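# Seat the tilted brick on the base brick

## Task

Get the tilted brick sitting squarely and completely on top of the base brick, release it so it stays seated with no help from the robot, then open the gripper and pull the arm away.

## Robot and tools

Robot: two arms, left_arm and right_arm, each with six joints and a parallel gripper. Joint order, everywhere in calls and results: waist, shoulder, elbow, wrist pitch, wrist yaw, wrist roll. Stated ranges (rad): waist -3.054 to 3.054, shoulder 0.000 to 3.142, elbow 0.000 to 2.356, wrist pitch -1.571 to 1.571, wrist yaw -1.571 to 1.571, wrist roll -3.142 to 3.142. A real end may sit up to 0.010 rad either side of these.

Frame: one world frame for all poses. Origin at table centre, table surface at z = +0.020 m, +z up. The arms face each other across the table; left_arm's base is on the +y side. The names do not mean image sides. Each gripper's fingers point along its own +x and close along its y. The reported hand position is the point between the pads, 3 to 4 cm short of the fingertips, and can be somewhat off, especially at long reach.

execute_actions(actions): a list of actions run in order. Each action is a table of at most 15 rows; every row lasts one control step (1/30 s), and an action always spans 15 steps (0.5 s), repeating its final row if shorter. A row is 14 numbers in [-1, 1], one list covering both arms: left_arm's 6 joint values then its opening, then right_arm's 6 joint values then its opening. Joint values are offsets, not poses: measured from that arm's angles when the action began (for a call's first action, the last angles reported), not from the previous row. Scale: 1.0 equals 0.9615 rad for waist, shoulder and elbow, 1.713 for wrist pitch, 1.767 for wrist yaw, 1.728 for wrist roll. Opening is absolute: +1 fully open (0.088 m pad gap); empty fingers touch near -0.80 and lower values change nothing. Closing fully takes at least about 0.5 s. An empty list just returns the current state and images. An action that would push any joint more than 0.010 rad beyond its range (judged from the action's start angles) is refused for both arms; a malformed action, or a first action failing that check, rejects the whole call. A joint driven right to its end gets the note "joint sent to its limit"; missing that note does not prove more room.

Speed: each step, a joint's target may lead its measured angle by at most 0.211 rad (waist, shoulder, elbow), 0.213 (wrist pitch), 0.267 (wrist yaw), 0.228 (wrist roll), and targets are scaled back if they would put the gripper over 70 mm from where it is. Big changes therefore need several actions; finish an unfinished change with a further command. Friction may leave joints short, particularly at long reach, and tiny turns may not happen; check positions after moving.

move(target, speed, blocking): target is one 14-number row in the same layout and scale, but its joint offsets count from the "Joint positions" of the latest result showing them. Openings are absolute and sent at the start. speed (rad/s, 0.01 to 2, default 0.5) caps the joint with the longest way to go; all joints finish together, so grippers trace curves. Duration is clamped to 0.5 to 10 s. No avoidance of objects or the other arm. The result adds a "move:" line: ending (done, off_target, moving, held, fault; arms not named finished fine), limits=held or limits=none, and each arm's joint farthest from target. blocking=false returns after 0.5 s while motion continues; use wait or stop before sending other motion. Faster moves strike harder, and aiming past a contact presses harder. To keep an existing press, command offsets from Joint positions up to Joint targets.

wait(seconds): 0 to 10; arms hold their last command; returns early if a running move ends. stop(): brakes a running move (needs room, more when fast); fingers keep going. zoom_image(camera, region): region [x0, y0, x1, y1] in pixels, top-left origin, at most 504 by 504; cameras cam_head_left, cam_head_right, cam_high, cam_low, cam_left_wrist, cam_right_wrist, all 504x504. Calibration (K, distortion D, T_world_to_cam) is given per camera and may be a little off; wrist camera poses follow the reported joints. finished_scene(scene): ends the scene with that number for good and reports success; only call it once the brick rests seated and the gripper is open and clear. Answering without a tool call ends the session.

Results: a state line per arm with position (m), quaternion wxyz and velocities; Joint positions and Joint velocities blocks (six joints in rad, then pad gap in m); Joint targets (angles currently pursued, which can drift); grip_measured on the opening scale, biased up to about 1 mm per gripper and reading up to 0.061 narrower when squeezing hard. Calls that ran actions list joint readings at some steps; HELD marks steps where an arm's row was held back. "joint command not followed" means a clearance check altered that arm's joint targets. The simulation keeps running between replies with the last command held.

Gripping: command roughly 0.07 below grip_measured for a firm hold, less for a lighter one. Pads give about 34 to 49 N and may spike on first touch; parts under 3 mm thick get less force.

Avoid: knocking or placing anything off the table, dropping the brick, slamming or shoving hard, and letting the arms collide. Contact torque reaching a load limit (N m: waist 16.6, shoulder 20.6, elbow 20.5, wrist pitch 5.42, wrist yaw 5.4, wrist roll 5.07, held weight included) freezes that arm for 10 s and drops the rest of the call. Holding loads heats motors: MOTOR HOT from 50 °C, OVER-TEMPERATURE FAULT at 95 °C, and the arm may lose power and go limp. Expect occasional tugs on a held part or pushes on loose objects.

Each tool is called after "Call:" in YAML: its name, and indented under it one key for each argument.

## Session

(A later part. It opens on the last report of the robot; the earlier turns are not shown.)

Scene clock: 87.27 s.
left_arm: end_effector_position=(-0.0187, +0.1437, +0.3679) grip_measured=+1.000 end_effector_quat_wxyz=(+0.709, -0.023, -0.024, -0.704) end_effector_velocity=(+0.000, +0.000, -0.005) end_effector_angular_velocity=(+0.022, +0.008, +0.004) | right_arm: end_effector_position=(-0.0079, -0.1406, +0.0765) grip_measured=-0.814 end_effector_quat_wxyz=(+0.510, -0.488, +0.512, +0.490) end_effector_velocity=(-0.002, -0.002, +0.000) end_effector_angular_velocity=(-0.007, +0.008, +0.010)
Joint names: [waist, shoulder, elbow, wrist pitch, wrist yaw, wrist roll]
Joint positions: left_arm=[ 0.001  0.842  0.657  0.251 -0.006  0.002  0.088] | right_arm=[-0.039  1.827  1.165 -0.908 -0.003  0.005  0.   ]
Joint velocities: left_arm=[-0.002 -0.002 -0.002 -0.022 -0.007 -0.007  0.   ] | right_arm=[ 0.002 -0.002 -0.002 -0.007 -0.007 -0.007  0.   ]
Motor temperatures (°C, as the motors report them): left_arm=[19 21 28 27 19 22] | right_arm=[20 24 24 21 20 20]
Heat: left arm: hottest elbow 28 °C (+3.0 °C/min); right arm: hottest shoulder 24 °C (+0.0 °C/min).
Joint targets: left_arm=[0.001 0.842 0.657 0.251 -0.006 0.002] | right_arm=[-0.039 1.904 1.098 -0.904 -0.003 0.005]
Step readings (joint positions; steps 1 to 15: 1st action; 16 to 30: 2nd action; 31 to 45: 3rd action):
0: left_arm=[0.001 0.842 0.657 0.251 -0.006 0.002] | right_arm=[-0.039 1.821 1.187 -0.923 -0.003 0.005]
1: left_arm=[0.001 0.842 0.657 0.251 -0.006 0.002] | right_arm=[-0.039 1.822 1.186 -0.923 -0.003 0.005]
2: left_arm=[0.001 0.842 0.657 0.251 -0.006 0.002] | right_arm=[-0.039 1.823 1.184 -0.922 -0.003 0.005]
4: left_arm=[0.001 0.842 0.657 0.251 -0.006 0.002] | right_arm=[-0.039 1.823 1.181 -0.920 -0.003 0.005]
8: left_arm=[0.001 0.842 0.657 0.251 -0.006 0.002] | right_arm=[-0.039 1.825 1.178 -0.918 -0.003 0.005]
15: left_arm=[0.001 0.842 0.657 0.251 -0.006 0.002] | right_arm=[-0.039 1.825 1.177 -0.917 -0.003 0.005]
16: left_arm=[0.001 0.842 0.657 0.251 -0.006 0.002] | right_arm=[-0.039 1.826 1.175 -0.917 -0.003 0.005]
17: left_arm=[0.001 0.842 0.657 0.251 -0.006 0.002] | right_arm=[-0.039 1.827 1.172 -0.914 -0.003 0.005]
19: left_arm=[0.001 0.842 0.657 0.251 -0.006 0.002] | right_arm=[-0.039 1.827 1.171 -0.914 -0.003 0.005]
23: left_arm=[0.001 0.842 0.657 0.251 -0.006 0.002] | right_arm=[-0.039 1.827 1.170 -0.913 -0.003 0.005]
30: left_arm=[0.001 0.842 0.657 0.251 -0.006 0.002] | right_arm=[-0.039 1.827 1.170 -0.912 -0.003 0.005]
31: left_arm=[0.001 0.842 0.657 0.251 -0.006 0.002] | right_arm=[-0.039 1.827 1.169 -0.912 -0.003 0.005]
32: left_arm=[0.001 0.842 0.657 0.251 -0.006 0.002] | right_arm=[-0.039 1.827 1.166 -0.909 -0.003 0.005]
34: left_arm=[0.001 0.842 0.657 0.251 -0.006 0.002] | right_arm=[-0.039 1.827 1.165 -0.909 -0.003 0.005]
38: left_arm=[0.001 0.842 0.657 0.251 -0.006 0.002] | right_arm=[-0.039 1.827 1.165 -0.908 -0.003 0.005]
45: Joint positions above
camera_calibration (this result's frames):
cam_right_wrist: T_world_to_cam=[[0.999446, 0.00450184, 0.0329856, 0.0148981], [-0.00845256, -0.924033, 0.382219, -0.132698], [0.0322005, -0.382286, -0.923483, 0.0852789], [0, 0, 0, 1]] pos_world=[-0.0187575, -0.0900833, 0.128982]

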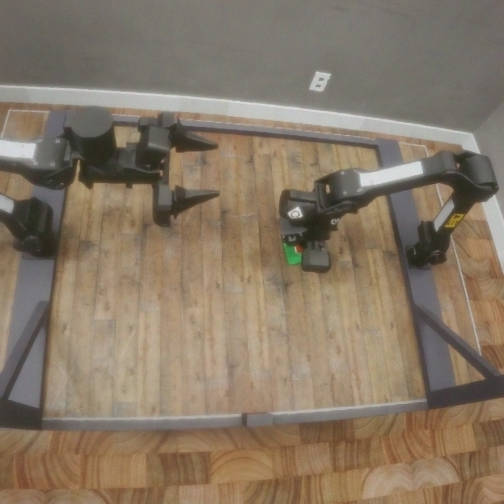

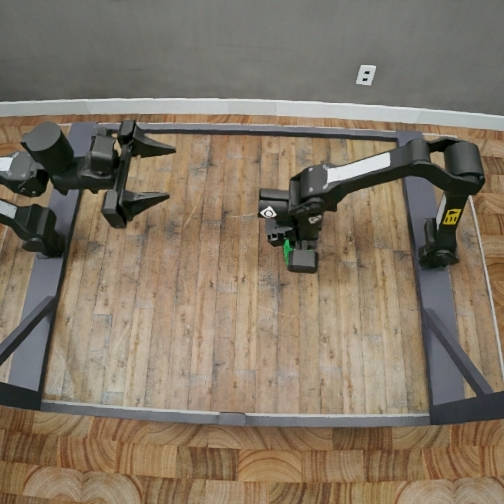

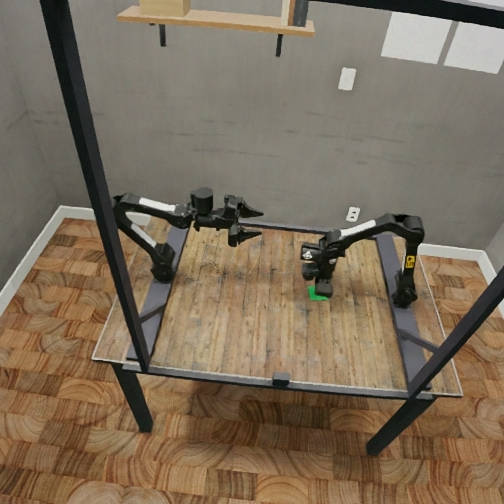

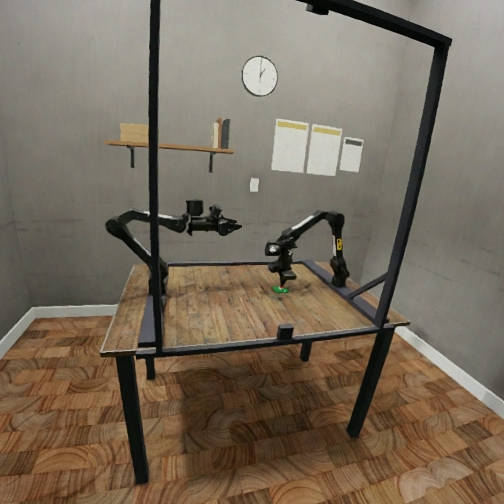

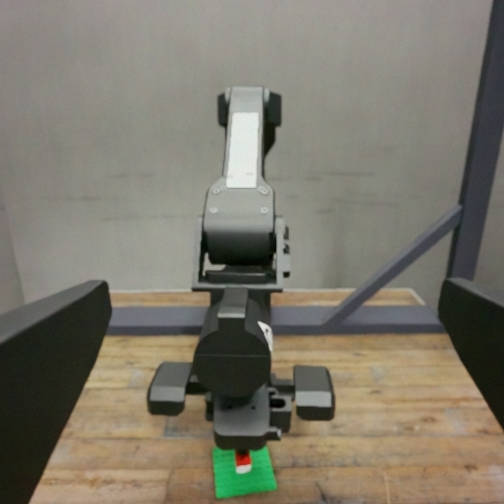

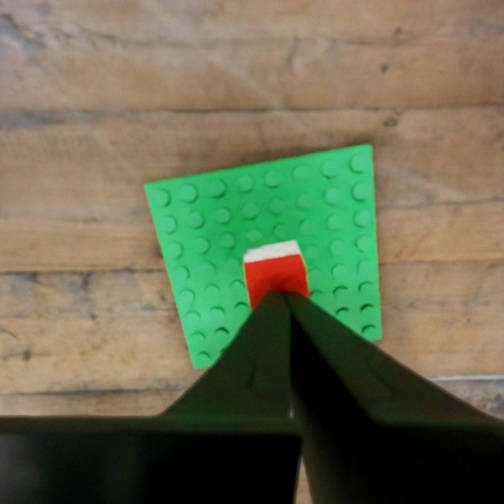

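Call:
move:
  target: [0,0,0,0,0,0,1, -0.1,-0.03,0.19,-0.12,0,0,-1]
  speed: 0.2

Call:
zoom_image:
  camera: "cam_right_wrist"
  region: [80, 150, 280, 350]

Call:
zoom_image:
  camera: "cam_low"
  region: [265, 272, 297, 304]

Call:
zoom_image:
  camera: "cam_head_left"
  region: [275, 225, 325, 275]

Scene clock: 99.30 s.
left_arm: end_effector_position=(-0.0187, +0.1437, +0.3679) grip_measured=+1.000 end_effector_quat_wxyz=(+0.709, -0.023, -0.024, -0.704) end_effector_velocity=(+0.000, +0.000, -0.004) end_effector_angular_velocity=(+0.012, +0.008, +0.004) | right_arm: end_effector_position=(+0.0221, -0.1359, +0.1217) grip_measured=-0.814 end_effector_quat_wxyz=(+0.527, -0.467, +0.539, +0.462) end_effector_velocity=(-0.003, -0.006, -0.001) end_effector_angular_velocity=(-0.024, +0.025, +0.005)
Joint names: [waist, shoulder, elbow, wrist pitch, wrist yaw, wrist roll]
Joint positions: left_arm=[ 0.001  0.842  0.657  0.251 -0.006  0.002  0.088] | right_arm=[-0.133  1.811  1.334 -1.111 -0.005  0.005  0.   ]
Joint velocities: left_arm=[-0.002 -0.002 -0.007 -0.007 -0.007 -0.007  0.   ] | right_arm=[-0.002 -0.002 -0.007 -0.022 -0.022 -0.007  0.   ]
Motor temperatures (°C, as the motors report them): left_arm=[19 22 28 27 19 22] | right_arm=[20 23 23 21 20 20]
Heat: left arm: hottest elbow 28 °C (+2.0 °C/min); right arm: hottest shoulder 23 °C (-2.0 °C/min).
Joint targets: left_arm=[0.001 0.842 0.657 0.251 -0.006 0.002] | right_arm=[-0.135 1.798 1.347 -1.113 -0.003 0.005]
move: off_target (right_arm); limits=none; left_arm: farthest joint: the waist, 0.000 radians from its target (0.000 radians at the start); right_arm: farthest joint: the shoulder, 0.013 radians from its target (0.029 radians at the start)
camera_calibration (this result's frames):
cam_right_wrist: T_world_to_cam=[[0.99568, -0.0878927, 0.0299246, -0.0287159], [-0.0925274, -0.912575, 0.398302, -0.143876], [-0.00769942, -0.399351, -0.916766, 0.125651], [0, 0, 0, 1]] pos_world=[0.0162468, -0.0836427, 0.173358]

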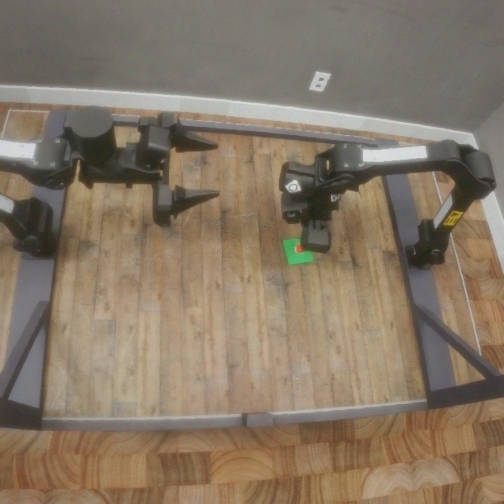

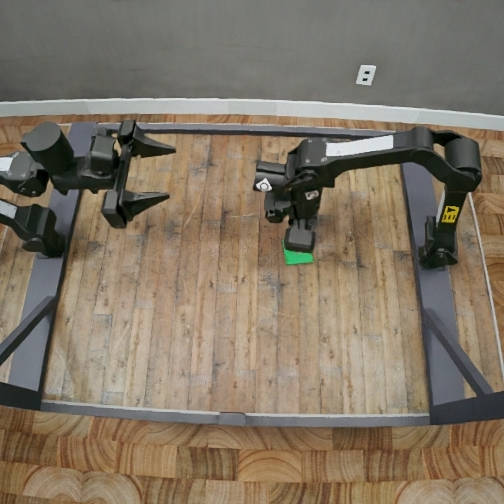

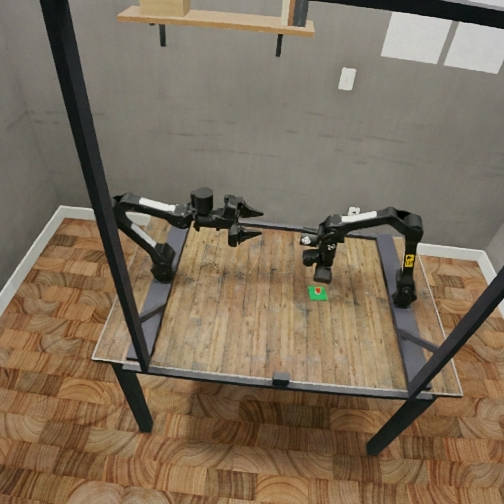

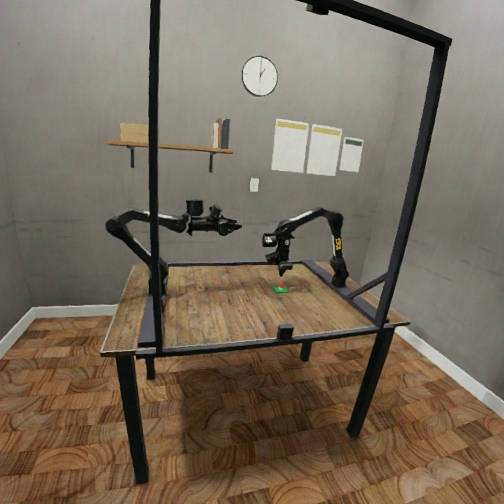

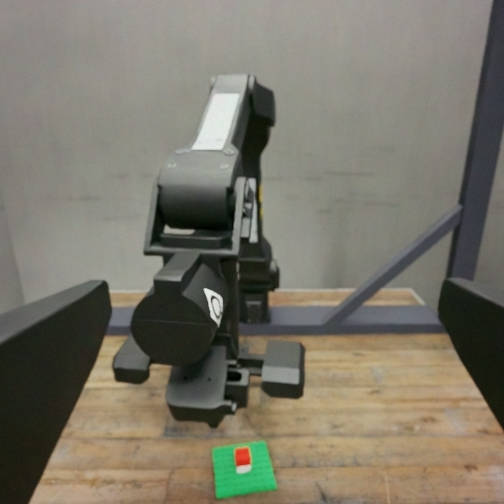

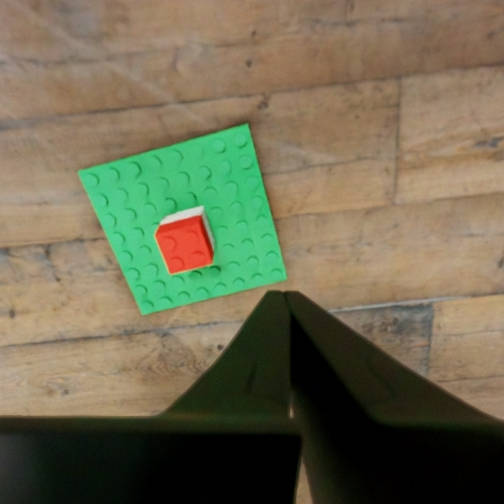

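Region (80, 150, 280, 350) of cam_right_wrist's 504x504 image, scaled by 2.520, with more detail than that image has.

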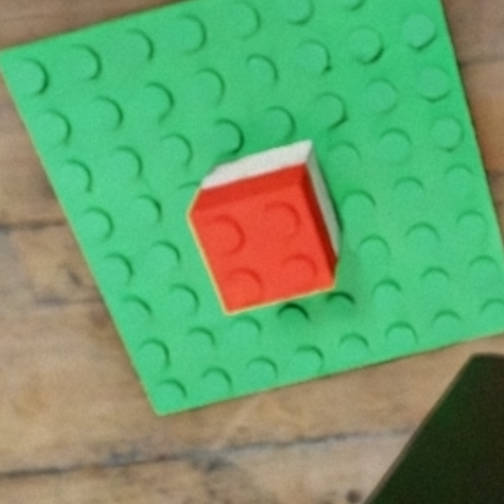

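Region (265, 272, 297, 304) of cam_low's 504x504 image, scaled by 15.750, with more detail than that image has.

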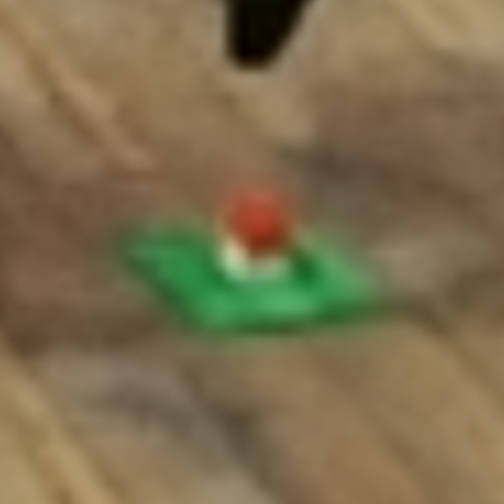

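Region (275, 225, 325, 275) of cam_head_left's 504x504 image, scaled by 10.080, with more detail than that image has.

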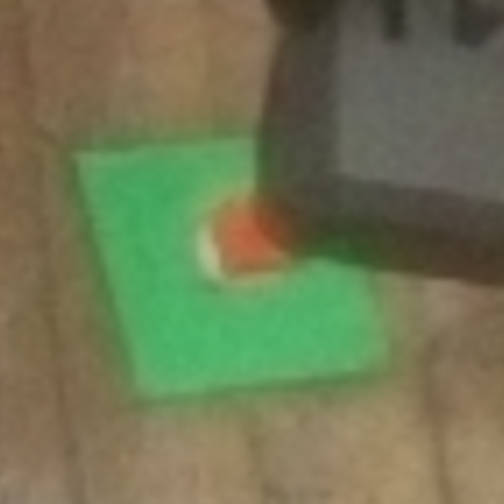

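Looks seated.

Call:
finished_scene:
  scene: 1

The scene is finished: the task was done.


## Next scene

The same job, from a new start.

Call:
execute_actions:
  actions: []

Scene clock: 0.00 s.
left_arm: end_effector_position=(-0.0187, +0.1437, +0.3679) grip_measured=+1.000 end_effector_quat_wxyz=(+0.709, -0.023, -0.024, -0.704) end_effector_velocity=(+0.001, +0.000, -0.004) end_effector_angular_velocity=(+0.012, +0.009, +0.014) | right_arm: end_effector_position=(-0.3275, -0.2839, +0.2575) grip_measured=+0.984 end_effector_quat_wxyz=(+0.102, +0.143, +0.651, -0.739) end_effector_velocity=(+0.002, -0.002, -0.004) end_effector_angular_velocity=(-0.025, -0.013, +0.002)
Joint names: [waist, shoulder, elbow, wrist pitch, wrist yaw, wrist roll]
Joint positions: left_arm=[ 0.001  0.842  0.657  0.251 -0.006  0.002  0.088] | right_arm=[ 0.78   1.219  0.775 -0.021 -0.698 -1.762  0.087]
Joint velocities: left_arm=[-0.007 -0.002 -0.007 -0.007 -0.022 -0.007  0.   ] | right_arm=[-0.002 -0.002 -0.002 -0.022 -0.007  0.007 -0.   ]
Motor temperatures (°C, as the motors report them): left_arm=[19 21 24 23 19 22] | right_arm=[20 22 22 20 20 20]
Heat: left arm: hottest elbow 24 °C (+0.0 °C/min); right arm: hottest shoulder 22 °C (+0.0 °C/min).
Joint targets: left_arm=[0.001 0.842 0.657 0.251 -0.006 0.002] | right_arm=[0.780 1.219 0.775 -0.021 -0.698 -1.762]
camera_calibration (this result's frames):
cam_right_wrist: T_world_to_cam=[[-0.305345, 0.0826338, 0.94865, -0.311916], [0.421356, 0.905116, 0.0567815, 0.406898], [-0.853946, 0.417057, -0.311191, -0.0129579], [0, 0, 0, 1]] pos_world=[-0.277756, -0.337111, 0.268762]

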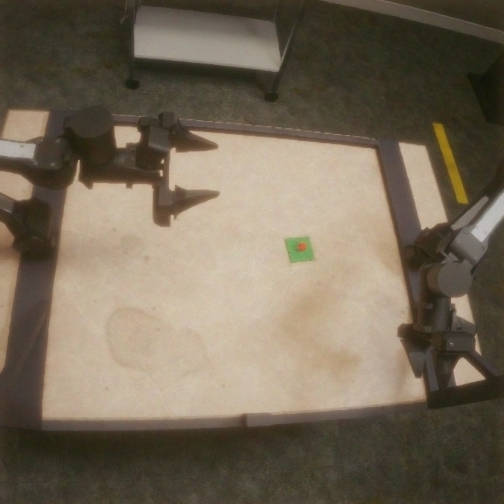

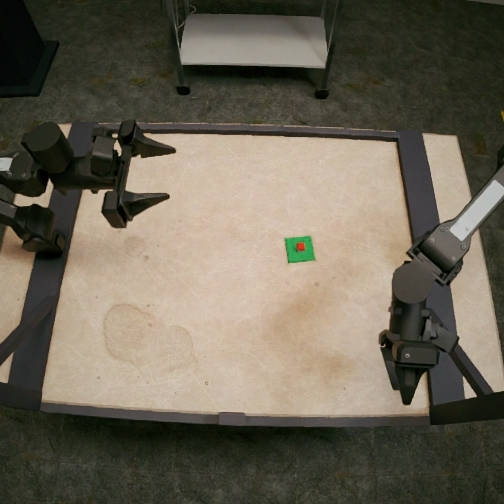

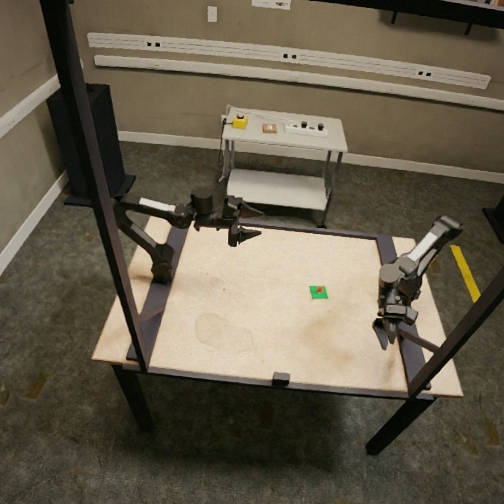

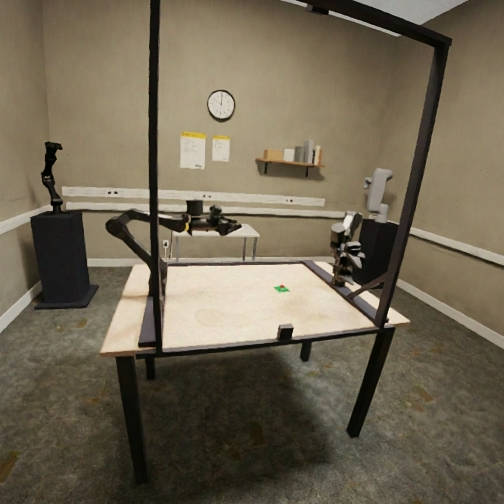

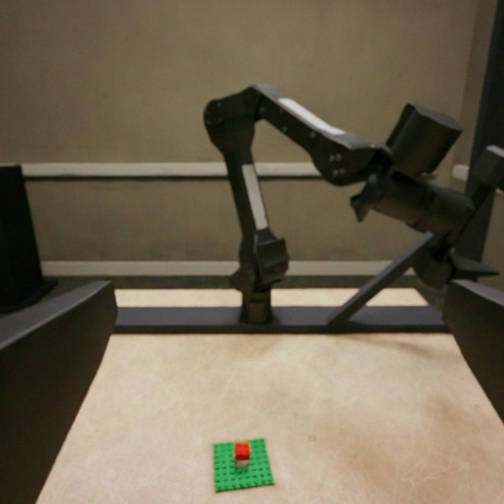

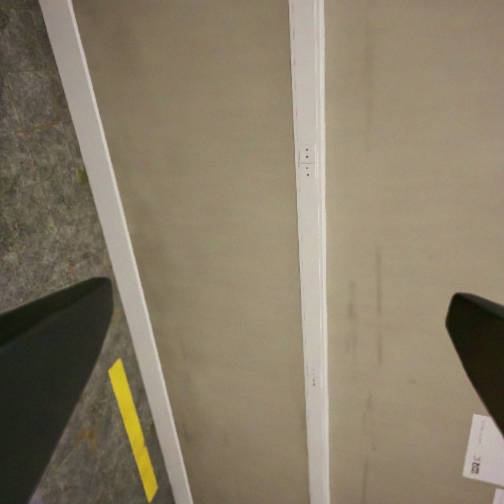

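Call:
move:
  target: [0,0,0,0,0,0,1, -0.853,0.61,0.56,-0.612,0.395,1.0,-1]
  speed: 1.2

Call:
zoom_image:
  camera: "cam_right_wrist"
  region: [150, 120, 400, 370]

Scene clock: 21.47 s.
left_arm: end_effector_position=(-0.0187, +0.1437, +0.3679) grip_measured=+1.000 end_effector_quat_wxyz=(+0.709, -0.023, -0.024, -0.704) end_effector_velocity=(-0.003, -0.000, -0.008) end_effector_angular_velocity=(+0.037, +0.007, -0.015) | right_arm: end_effector_position=(-0.0081, -0.1326, +0.1183) grip_measured=-0.814 end_effector_quat_wxyz=(+0.501, -0.497, +0.498, +0.504) end_effector_velocity=(+0.001, +0.001, -0.001) end_effector_angular_velocity=(+0.003, +0.007, -0.015)
Joint names: [waist, shoulder, elbow, wrist pitch, wrist yaw, wrist roll]
Joint positions: left_arm=[ 0.001  0.842  0.657  0.251 -0.006  0.002  0.088] | right_arm=[-0.038  1.796  1.301 -1.067 -0.004 -0.041  0.   ]
Joint velocities: left_arm=[-0.007 -0.002 -0.002 -0.037  0.007 -0.007  0.   ] | right_arm=[-0.007  0.002 -0.002  0.007 -0.007  0.007  0.   ]
Motor temperatures (°C, as the motors report them): left_arm=[19 21 26 25 19 22] | right_arm=[20 22 24 21 20 20]
Heat: left arm: hottest elbow 26 °C (+5.6 °C/min); right arm: hottest elbow 24 °C (+5.6 °C/min).
Joint targets: left_arm=[0.001 0.842 0.657 0.251 -0.006 0.002] | right_arm=[-0.040 1.805 1.313 -1.069 -0.000 -0.034]
move: off_target (right_arm); limits=none; left_arm: farthest joint: the waist, 0.000 radians from its target (0.000 radians at the start); right_arm: farthest joint: the elbow, 0.012 radians from its target (0.538 radians at the start)
camera_calibration (this result's frames):
cam_right_wrist: T_world_to_cam=[[0.998167, 0.0507031, 0.0330459, 0.0197606], [0.034698, -0.926802, 0.373945, -0.140311], [0.0495871, -0.372113, -0.926862, 0.12889], [0, 0, 0, 1]] pos_world=[-0.0212472, -0.0830809, 0.171279]

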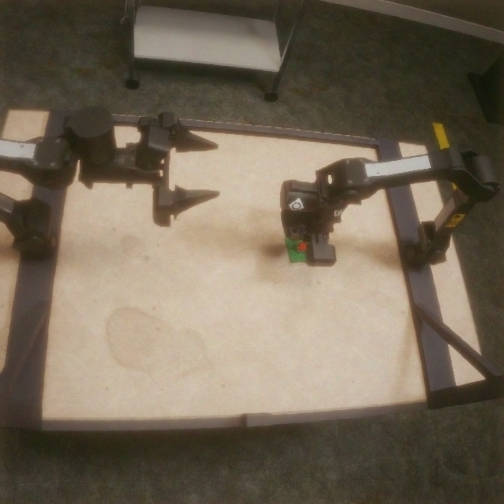

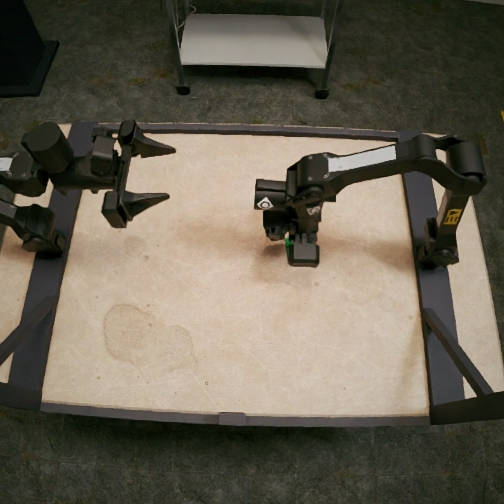

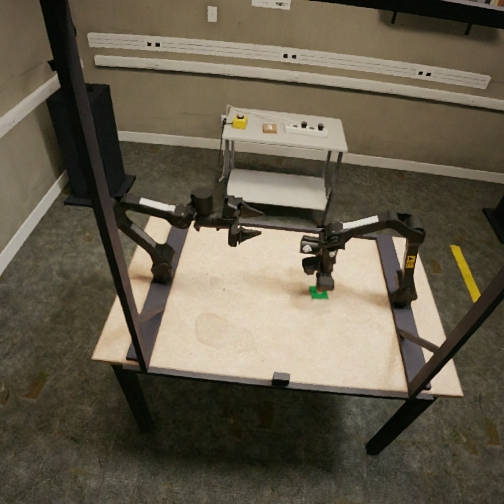

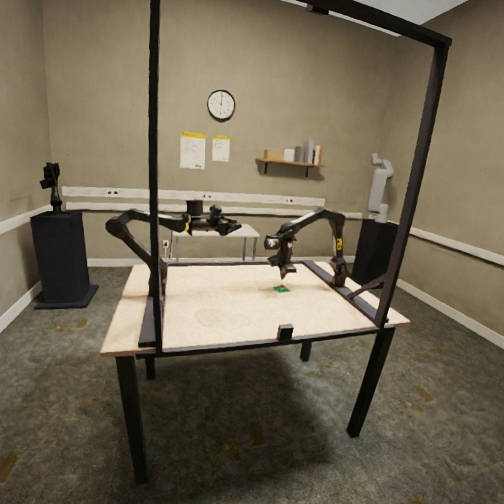

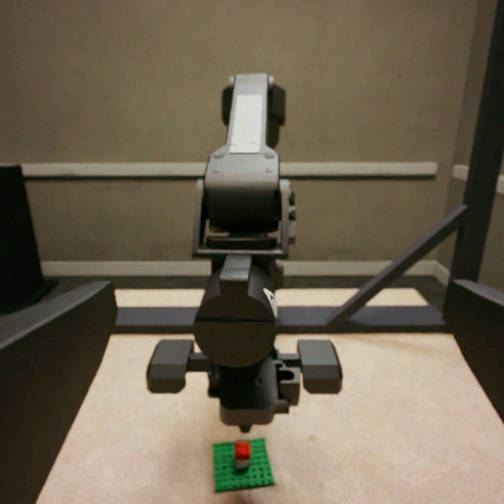

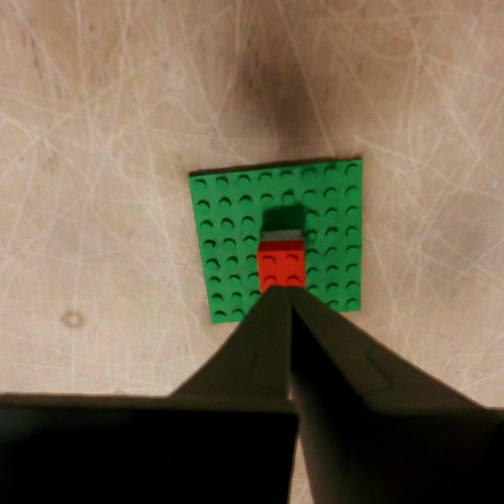

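Region (150, 120, 400, 370) of cam_right_wrist's 504x504 image, scaled by 2.016, with more detail than that image has.

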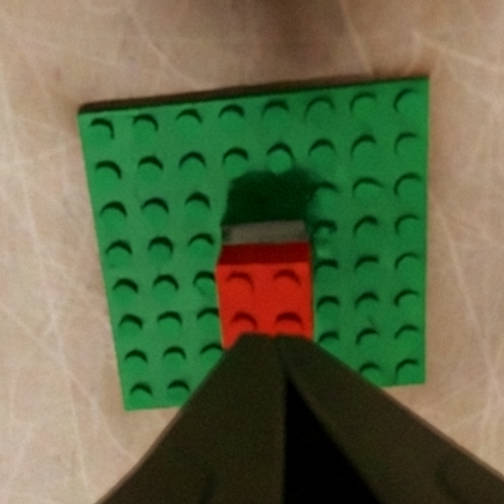

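Call:
move:
  target: [0,0,0,0,0,0,1, -0.012,0.031,-0.112,0.066,0,0,-1]
  speed: 0.2

Scene clock: 29.03 s.
left_arm: end_effector_position=(-0.0187, +0.1437, +0.3679) grip_measured=+1.000 end_effector_quat_wxyz=(+0.709, -0.023, -0.024, -0.704) end_effector_velocity=(+0.000, +0.000, -0.002) end_effector_angular_velocity=(+0.007, +0.008, +0.004) | right_arm: end_effector_position=(-0.0055, -0.1393, +0.0875) grip_measured=-0.814 end_effector_quat_wxyz=(+0.500, -0.498, +0.503, +0.499) end_effector_velocity=(+0.001, -0.001, +0.001) end_effector_angular_velocity=(-0.002, +0.007, -0.000)
Joint names: [waist, shoulder, elbow, wrist pitch, wrist yaw, wrist roll]
Joint positions: left_arm=[ 0.001  0.842  0.657  0.251 -0.006  0.002  0.088] | right_arm=[-0.047  1.818  1.201 -0.956 -0.004 -0.041  0.   ]
Joint velocities: left_arm=[-0.002 -0.002 -0.002 -0.007 -0.007 -0.007  0.   ] | right_arm=[-0.007 -0.002  0.002 -0.007 -0.007 -0.007  0.   ]
Motor temperatures (°C, as the motors report them): left_arm=[19 21 27 26 19 22] | right_arm=[20 23 25 21 20 20]
Heat: left arm: hottest elbow 27 °C (+6.2 °C/min); right arm: hottest elbow 25 °C (+6.2 °C/min).
Joint targets: left_arm=[0.001 0.842 0.657 0.251 -0.006 0.002] | right_arm=[-0.050 1.826 1.194 -0.954 -0.004 -0.041]
move: done; limits=none; left_arm: farthest joint: the waist, 0.000 radians from its target (0.000 radians at the start); right_arm: farthest joint: the shoulder, 0.008 radians from its target (0.030 radians at the start)
camera_calibration (this result's frames):
cam_right_wrist: T_world_to_cam=[[0.998592, 0.0423397, 0.0319582, 0.0175163], [0.0267831, -0.922442, 0.385206, -0.135515], [0.0457891, -0.383808, -0.922277, 0.0956601], [0, 0, 0, 1]] pos_world=[-0.0182423, -0.0890311, 0.139866]

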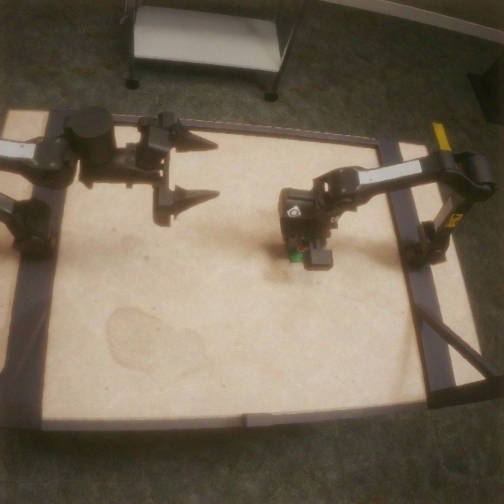

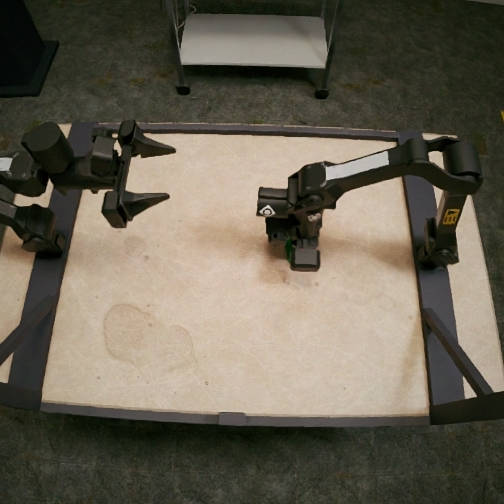

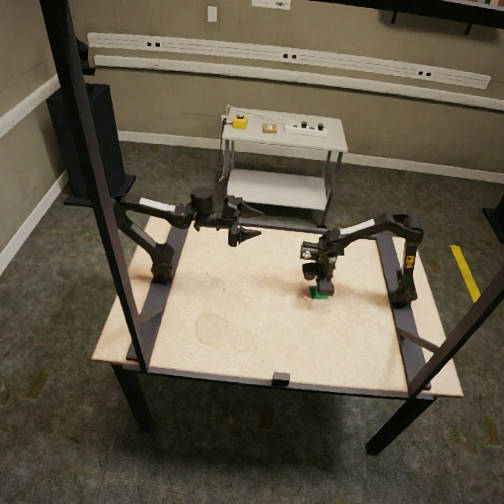

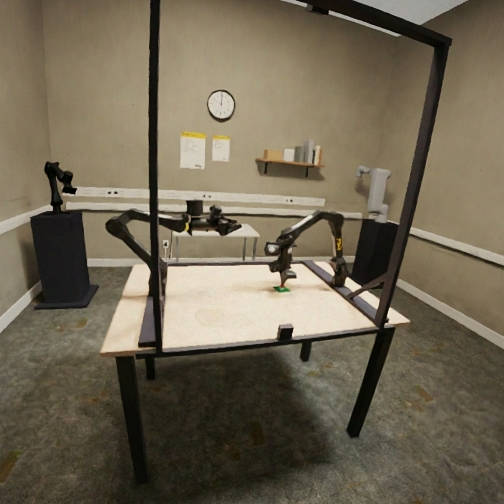

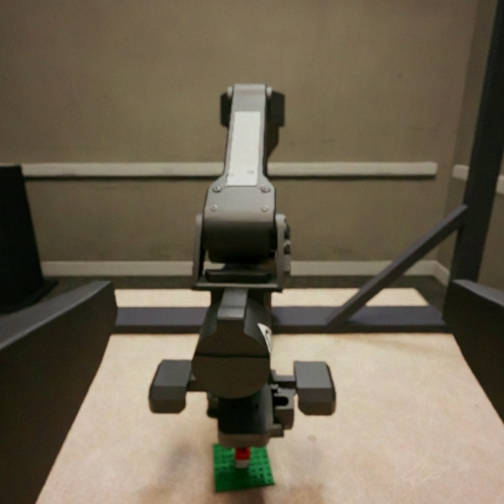

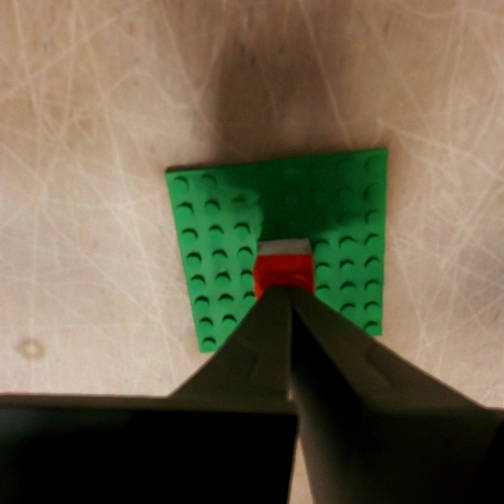

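Well centred. Press.

Call:
move:
  target: [0,0,0,0,0,0,1, 0,0.07,-0.09,0.024,0,0,-1]
  speed: 0.035

Call:
move:
  target: [0,0,0,0,0,0,1, -0.1,-0.03,0.19,-0.12,0,0,-1]
  speed: 0.2

Call:
zoom_image:
  camera: "cam_right_wrist"
  region: [80, 150, 280, 350]

Call:
zoom_image:
  camera: "cam_left_wrist"
  region: [200, 424, 290, 504]

Scene clock: 38.80 s.
left_arm: end_effector_position=(-0.0187, +0.1437, +0.3679) grip_measured=+1.000 end_effector_quat_wxyz=(+0.709, -0.023, -0.024, -0.704) end_effector_velocity=(+0.000, +0.000, -0.002) end_effector_angular_velocity=(+0.007, +0.022, +0.003) | right_arm: end_effector_position=(-0.0051, -0.1441, +0.0780) grip_measured=-0.814 end_effector_quat_wxyz=(+0.499, -0.500, +0.505, +0.496) end_effector_velocity=(-0.001, -0.001, -0.002) end_effector_angular_velocity=(-0.001, +0.022, +0.014)
Joint names: [waist, shoulder, elbow, wrist pitch, wrist yaw, wrist roll]
Joint positions: left_arm=[ 0.001  0.842  0.657  0.251 -0.006  0.002  0.088] | right_arm=[-0.048  1.82   1.162 -0.922 -0.001 -0.041  0.   ]
Joint velocities: left_arm=[-0.002 -0.002 -0.002 -0.007 -0.007 -0.022  0.   ] | right_arm=[-0.007  0.002 -0.007  0.007 -0.022 -0.022  0.   ]
Motor temperatures (°C, as the motors report them): left_arm=[19 21 28 26 19 22] | right_arm=[20 23 24 21 20 20]
Heat: left arm: hottest elbow 28 °C (+6.2 °C/min); right arm: hottest elbow 24 °C (+3.1 °C/min).
Joint targets: left_arm=[0.001 0.842 0.657 0.251 -0.006 0.002] | right_arm=[-0.047 1.886 1.114 -0.915 -0.004 -0.041]
move: off_target (right_arm); limits=none; left_arm: farthest joint: the waist, 0.000 radians from its target (0.000 radians at the start); right_arm: farthest joint: the shoulder, 0.065 radians from its target (0.067 radians at the start)
camera_calibration (this result's frames):
cam_right_wrist: T_world_to_cam=[[0.998574, 0.0414139, 0.0336909, 0.0172794], [0.0249667, -0.920063, 0.390975, -0.13642], [0.0471895, -0.389576, -0.919785, 0.0839892], [0, 0, 0, 1]] pos_world=[-0.0178122, -0.0935102, 0.130006]

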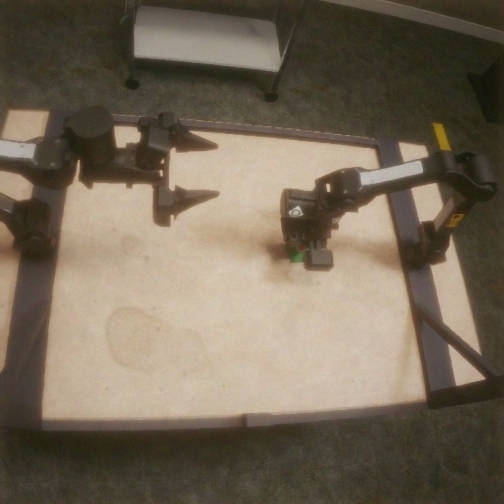

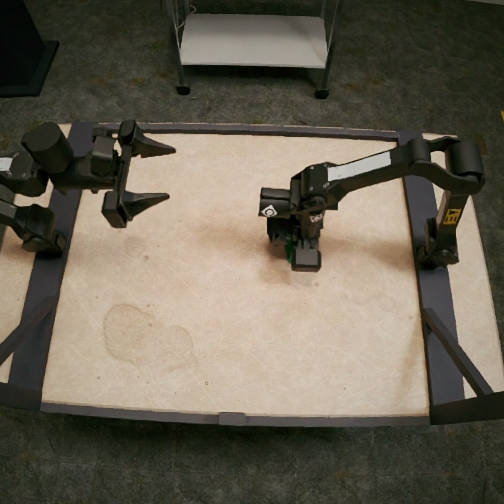

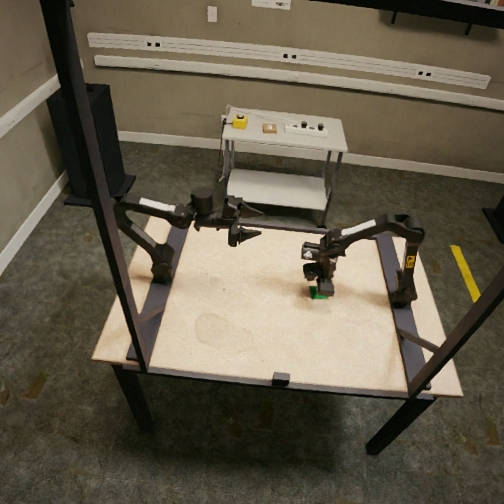

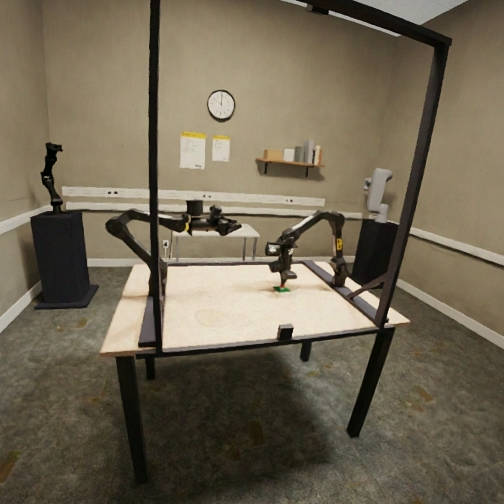

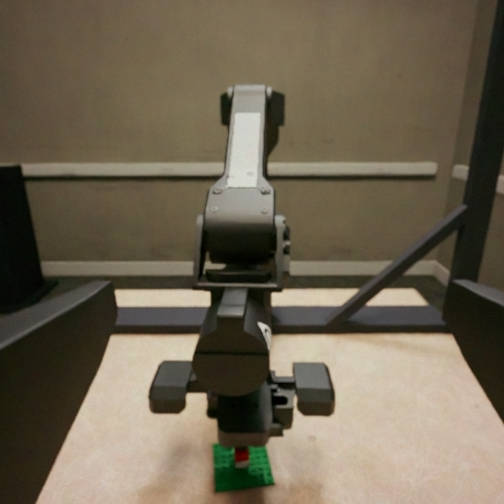

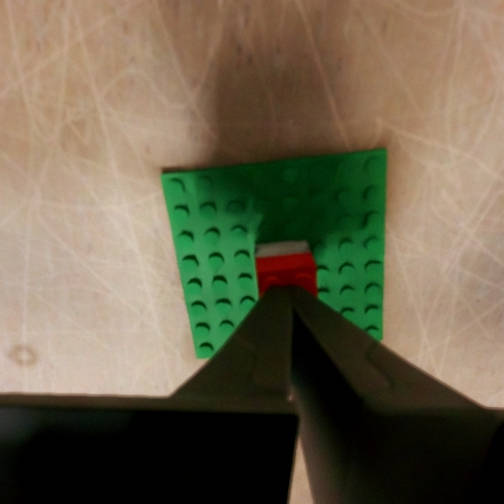

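Scene clock: 40.30 s.
left_arm: end_effector_position=(-0.0187, +0.1437, +0.3679) grip_measured=+1.000 end_effector_quat_wxyz=(+0.709, -0.023, -0.024, -0.704) end_effector_velocity=(+0.003, +0.001, +0.003) end_effector_angular_velocity=(-0.003, +0.023, +0.018) | right_arm: end_effector_position=(+0.0250, -0.1396, +0.1234) grip_measured=-0.814 end_effector_quat_wxyz=(+0.517, -0.479, +0.533, +0.469) end_effector_velocity=(-0.001, -0.003, +0.000) end_effector_angular_velocity=(-0.006, +0.008, +0.005)
Joint names: [waist, shoulder, elbow, wrist pitch, wrist yaw, wrist roll]
Joint positions: left_arm=[ 0.001  0.842  0.657  0.251 -0.006  0.002  0.088] | right_arm=[-0.142  1.805  1.334 -1.125 -0.003 -0.041  0.   ]
Joint velocities: left_arm=[-0.002 -0.002  0.007 -0.007 -0.022 -0.022  0.   ] | right_arm=[-0.002 -0.007 -0.007 -0.007 -0.007 -0.007  0.   ]
Motor temperatures (°C, as the motors report them): left_arm=[19 21 28 26 19 22] | right_arm=[20 24 25 21 20 20]
Heat: left arm: hottest elbow 28 °C (+6.0 °C/min); right arm: hottest elbow 25 °C (+4.5 °C/min).
Joint targets: left_arm=[0.001 0.842 0.657 0.251 -0.006 0.002] | right_arm=[-0.145 1.791 1.345 -1.128 -0.001 -0.041]
move: off_target (right_arm); limits=none; left_arm: farthest joint: the waist, 0.000 radians from its target (0.000 radians at the start); right_arm: farthest joint: the shoulder, 0.014 radians from its target (0.029 radians at the start)
camera_calibration (this result's frames):
cam_right_wrist: T_world_to_cam=[[0.998197, -0.0518386, 0.0302513, -0.027039], [-0.0596662, -0.911683, 0.406538, -0.149365], [0.00650528, -0.407611, -0.913133, 0.123837], [0, 0, 0, 1]] pos_world=[0.0172726, -0.0870982, 0.17462]

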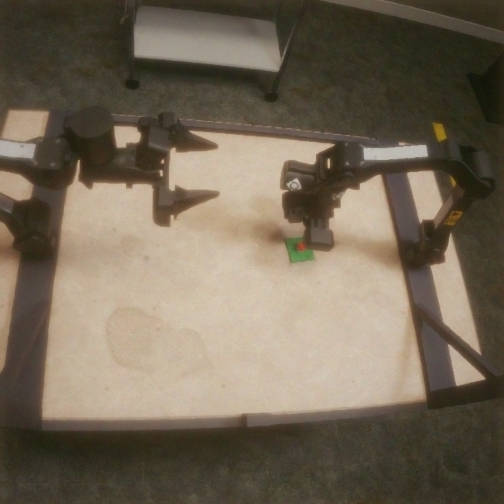

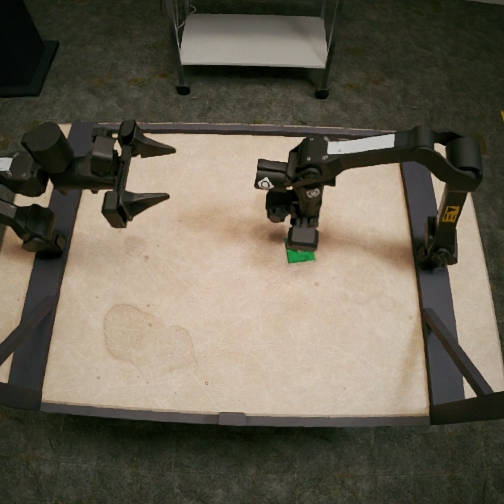

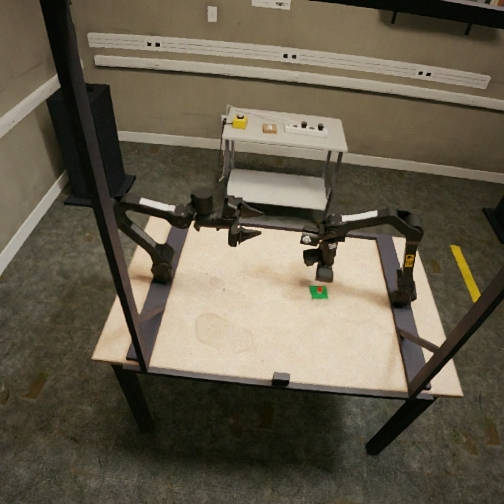

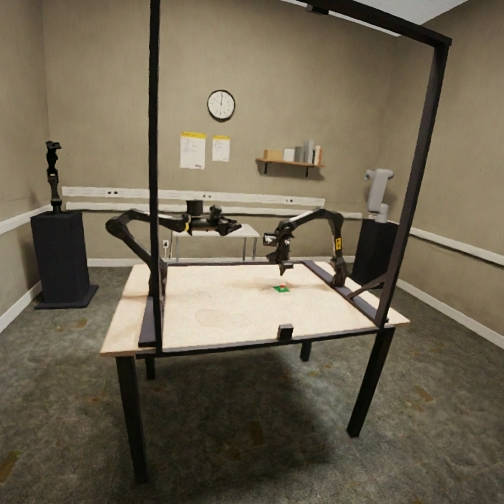

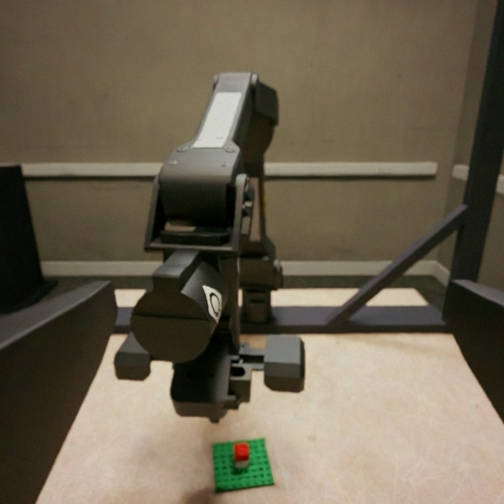

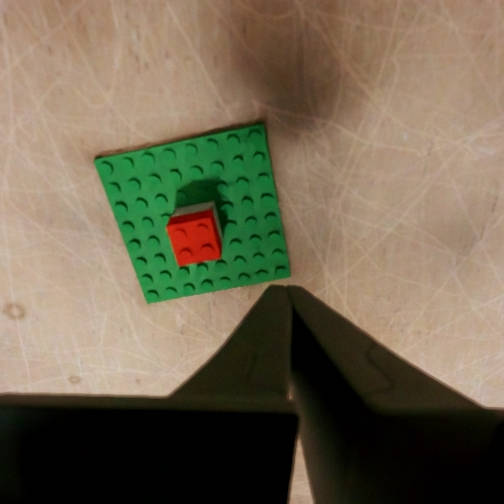

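Region (80, 150, 280, 350) of cam_right_wrist's 504x504 image, scaled by 2.520, with more detail than that image has.

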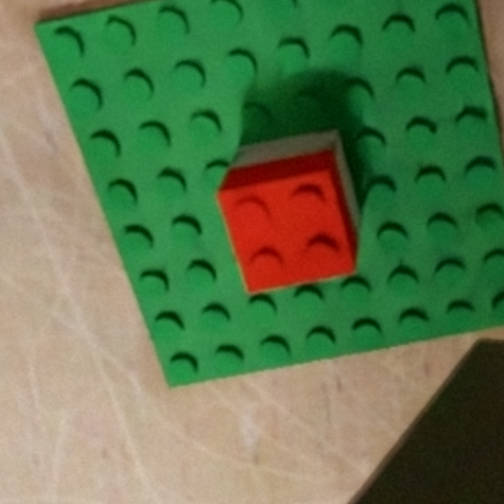

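Region (200, 424, 290, 504) of cam_left_wrist's 504x504 image, scaled by 5.600, with more detail than that image has.

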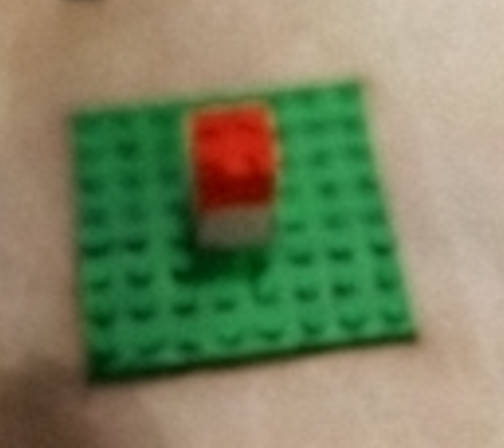

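Call:
finished_scene:
  scene: 2

The scene is finished: the task was done.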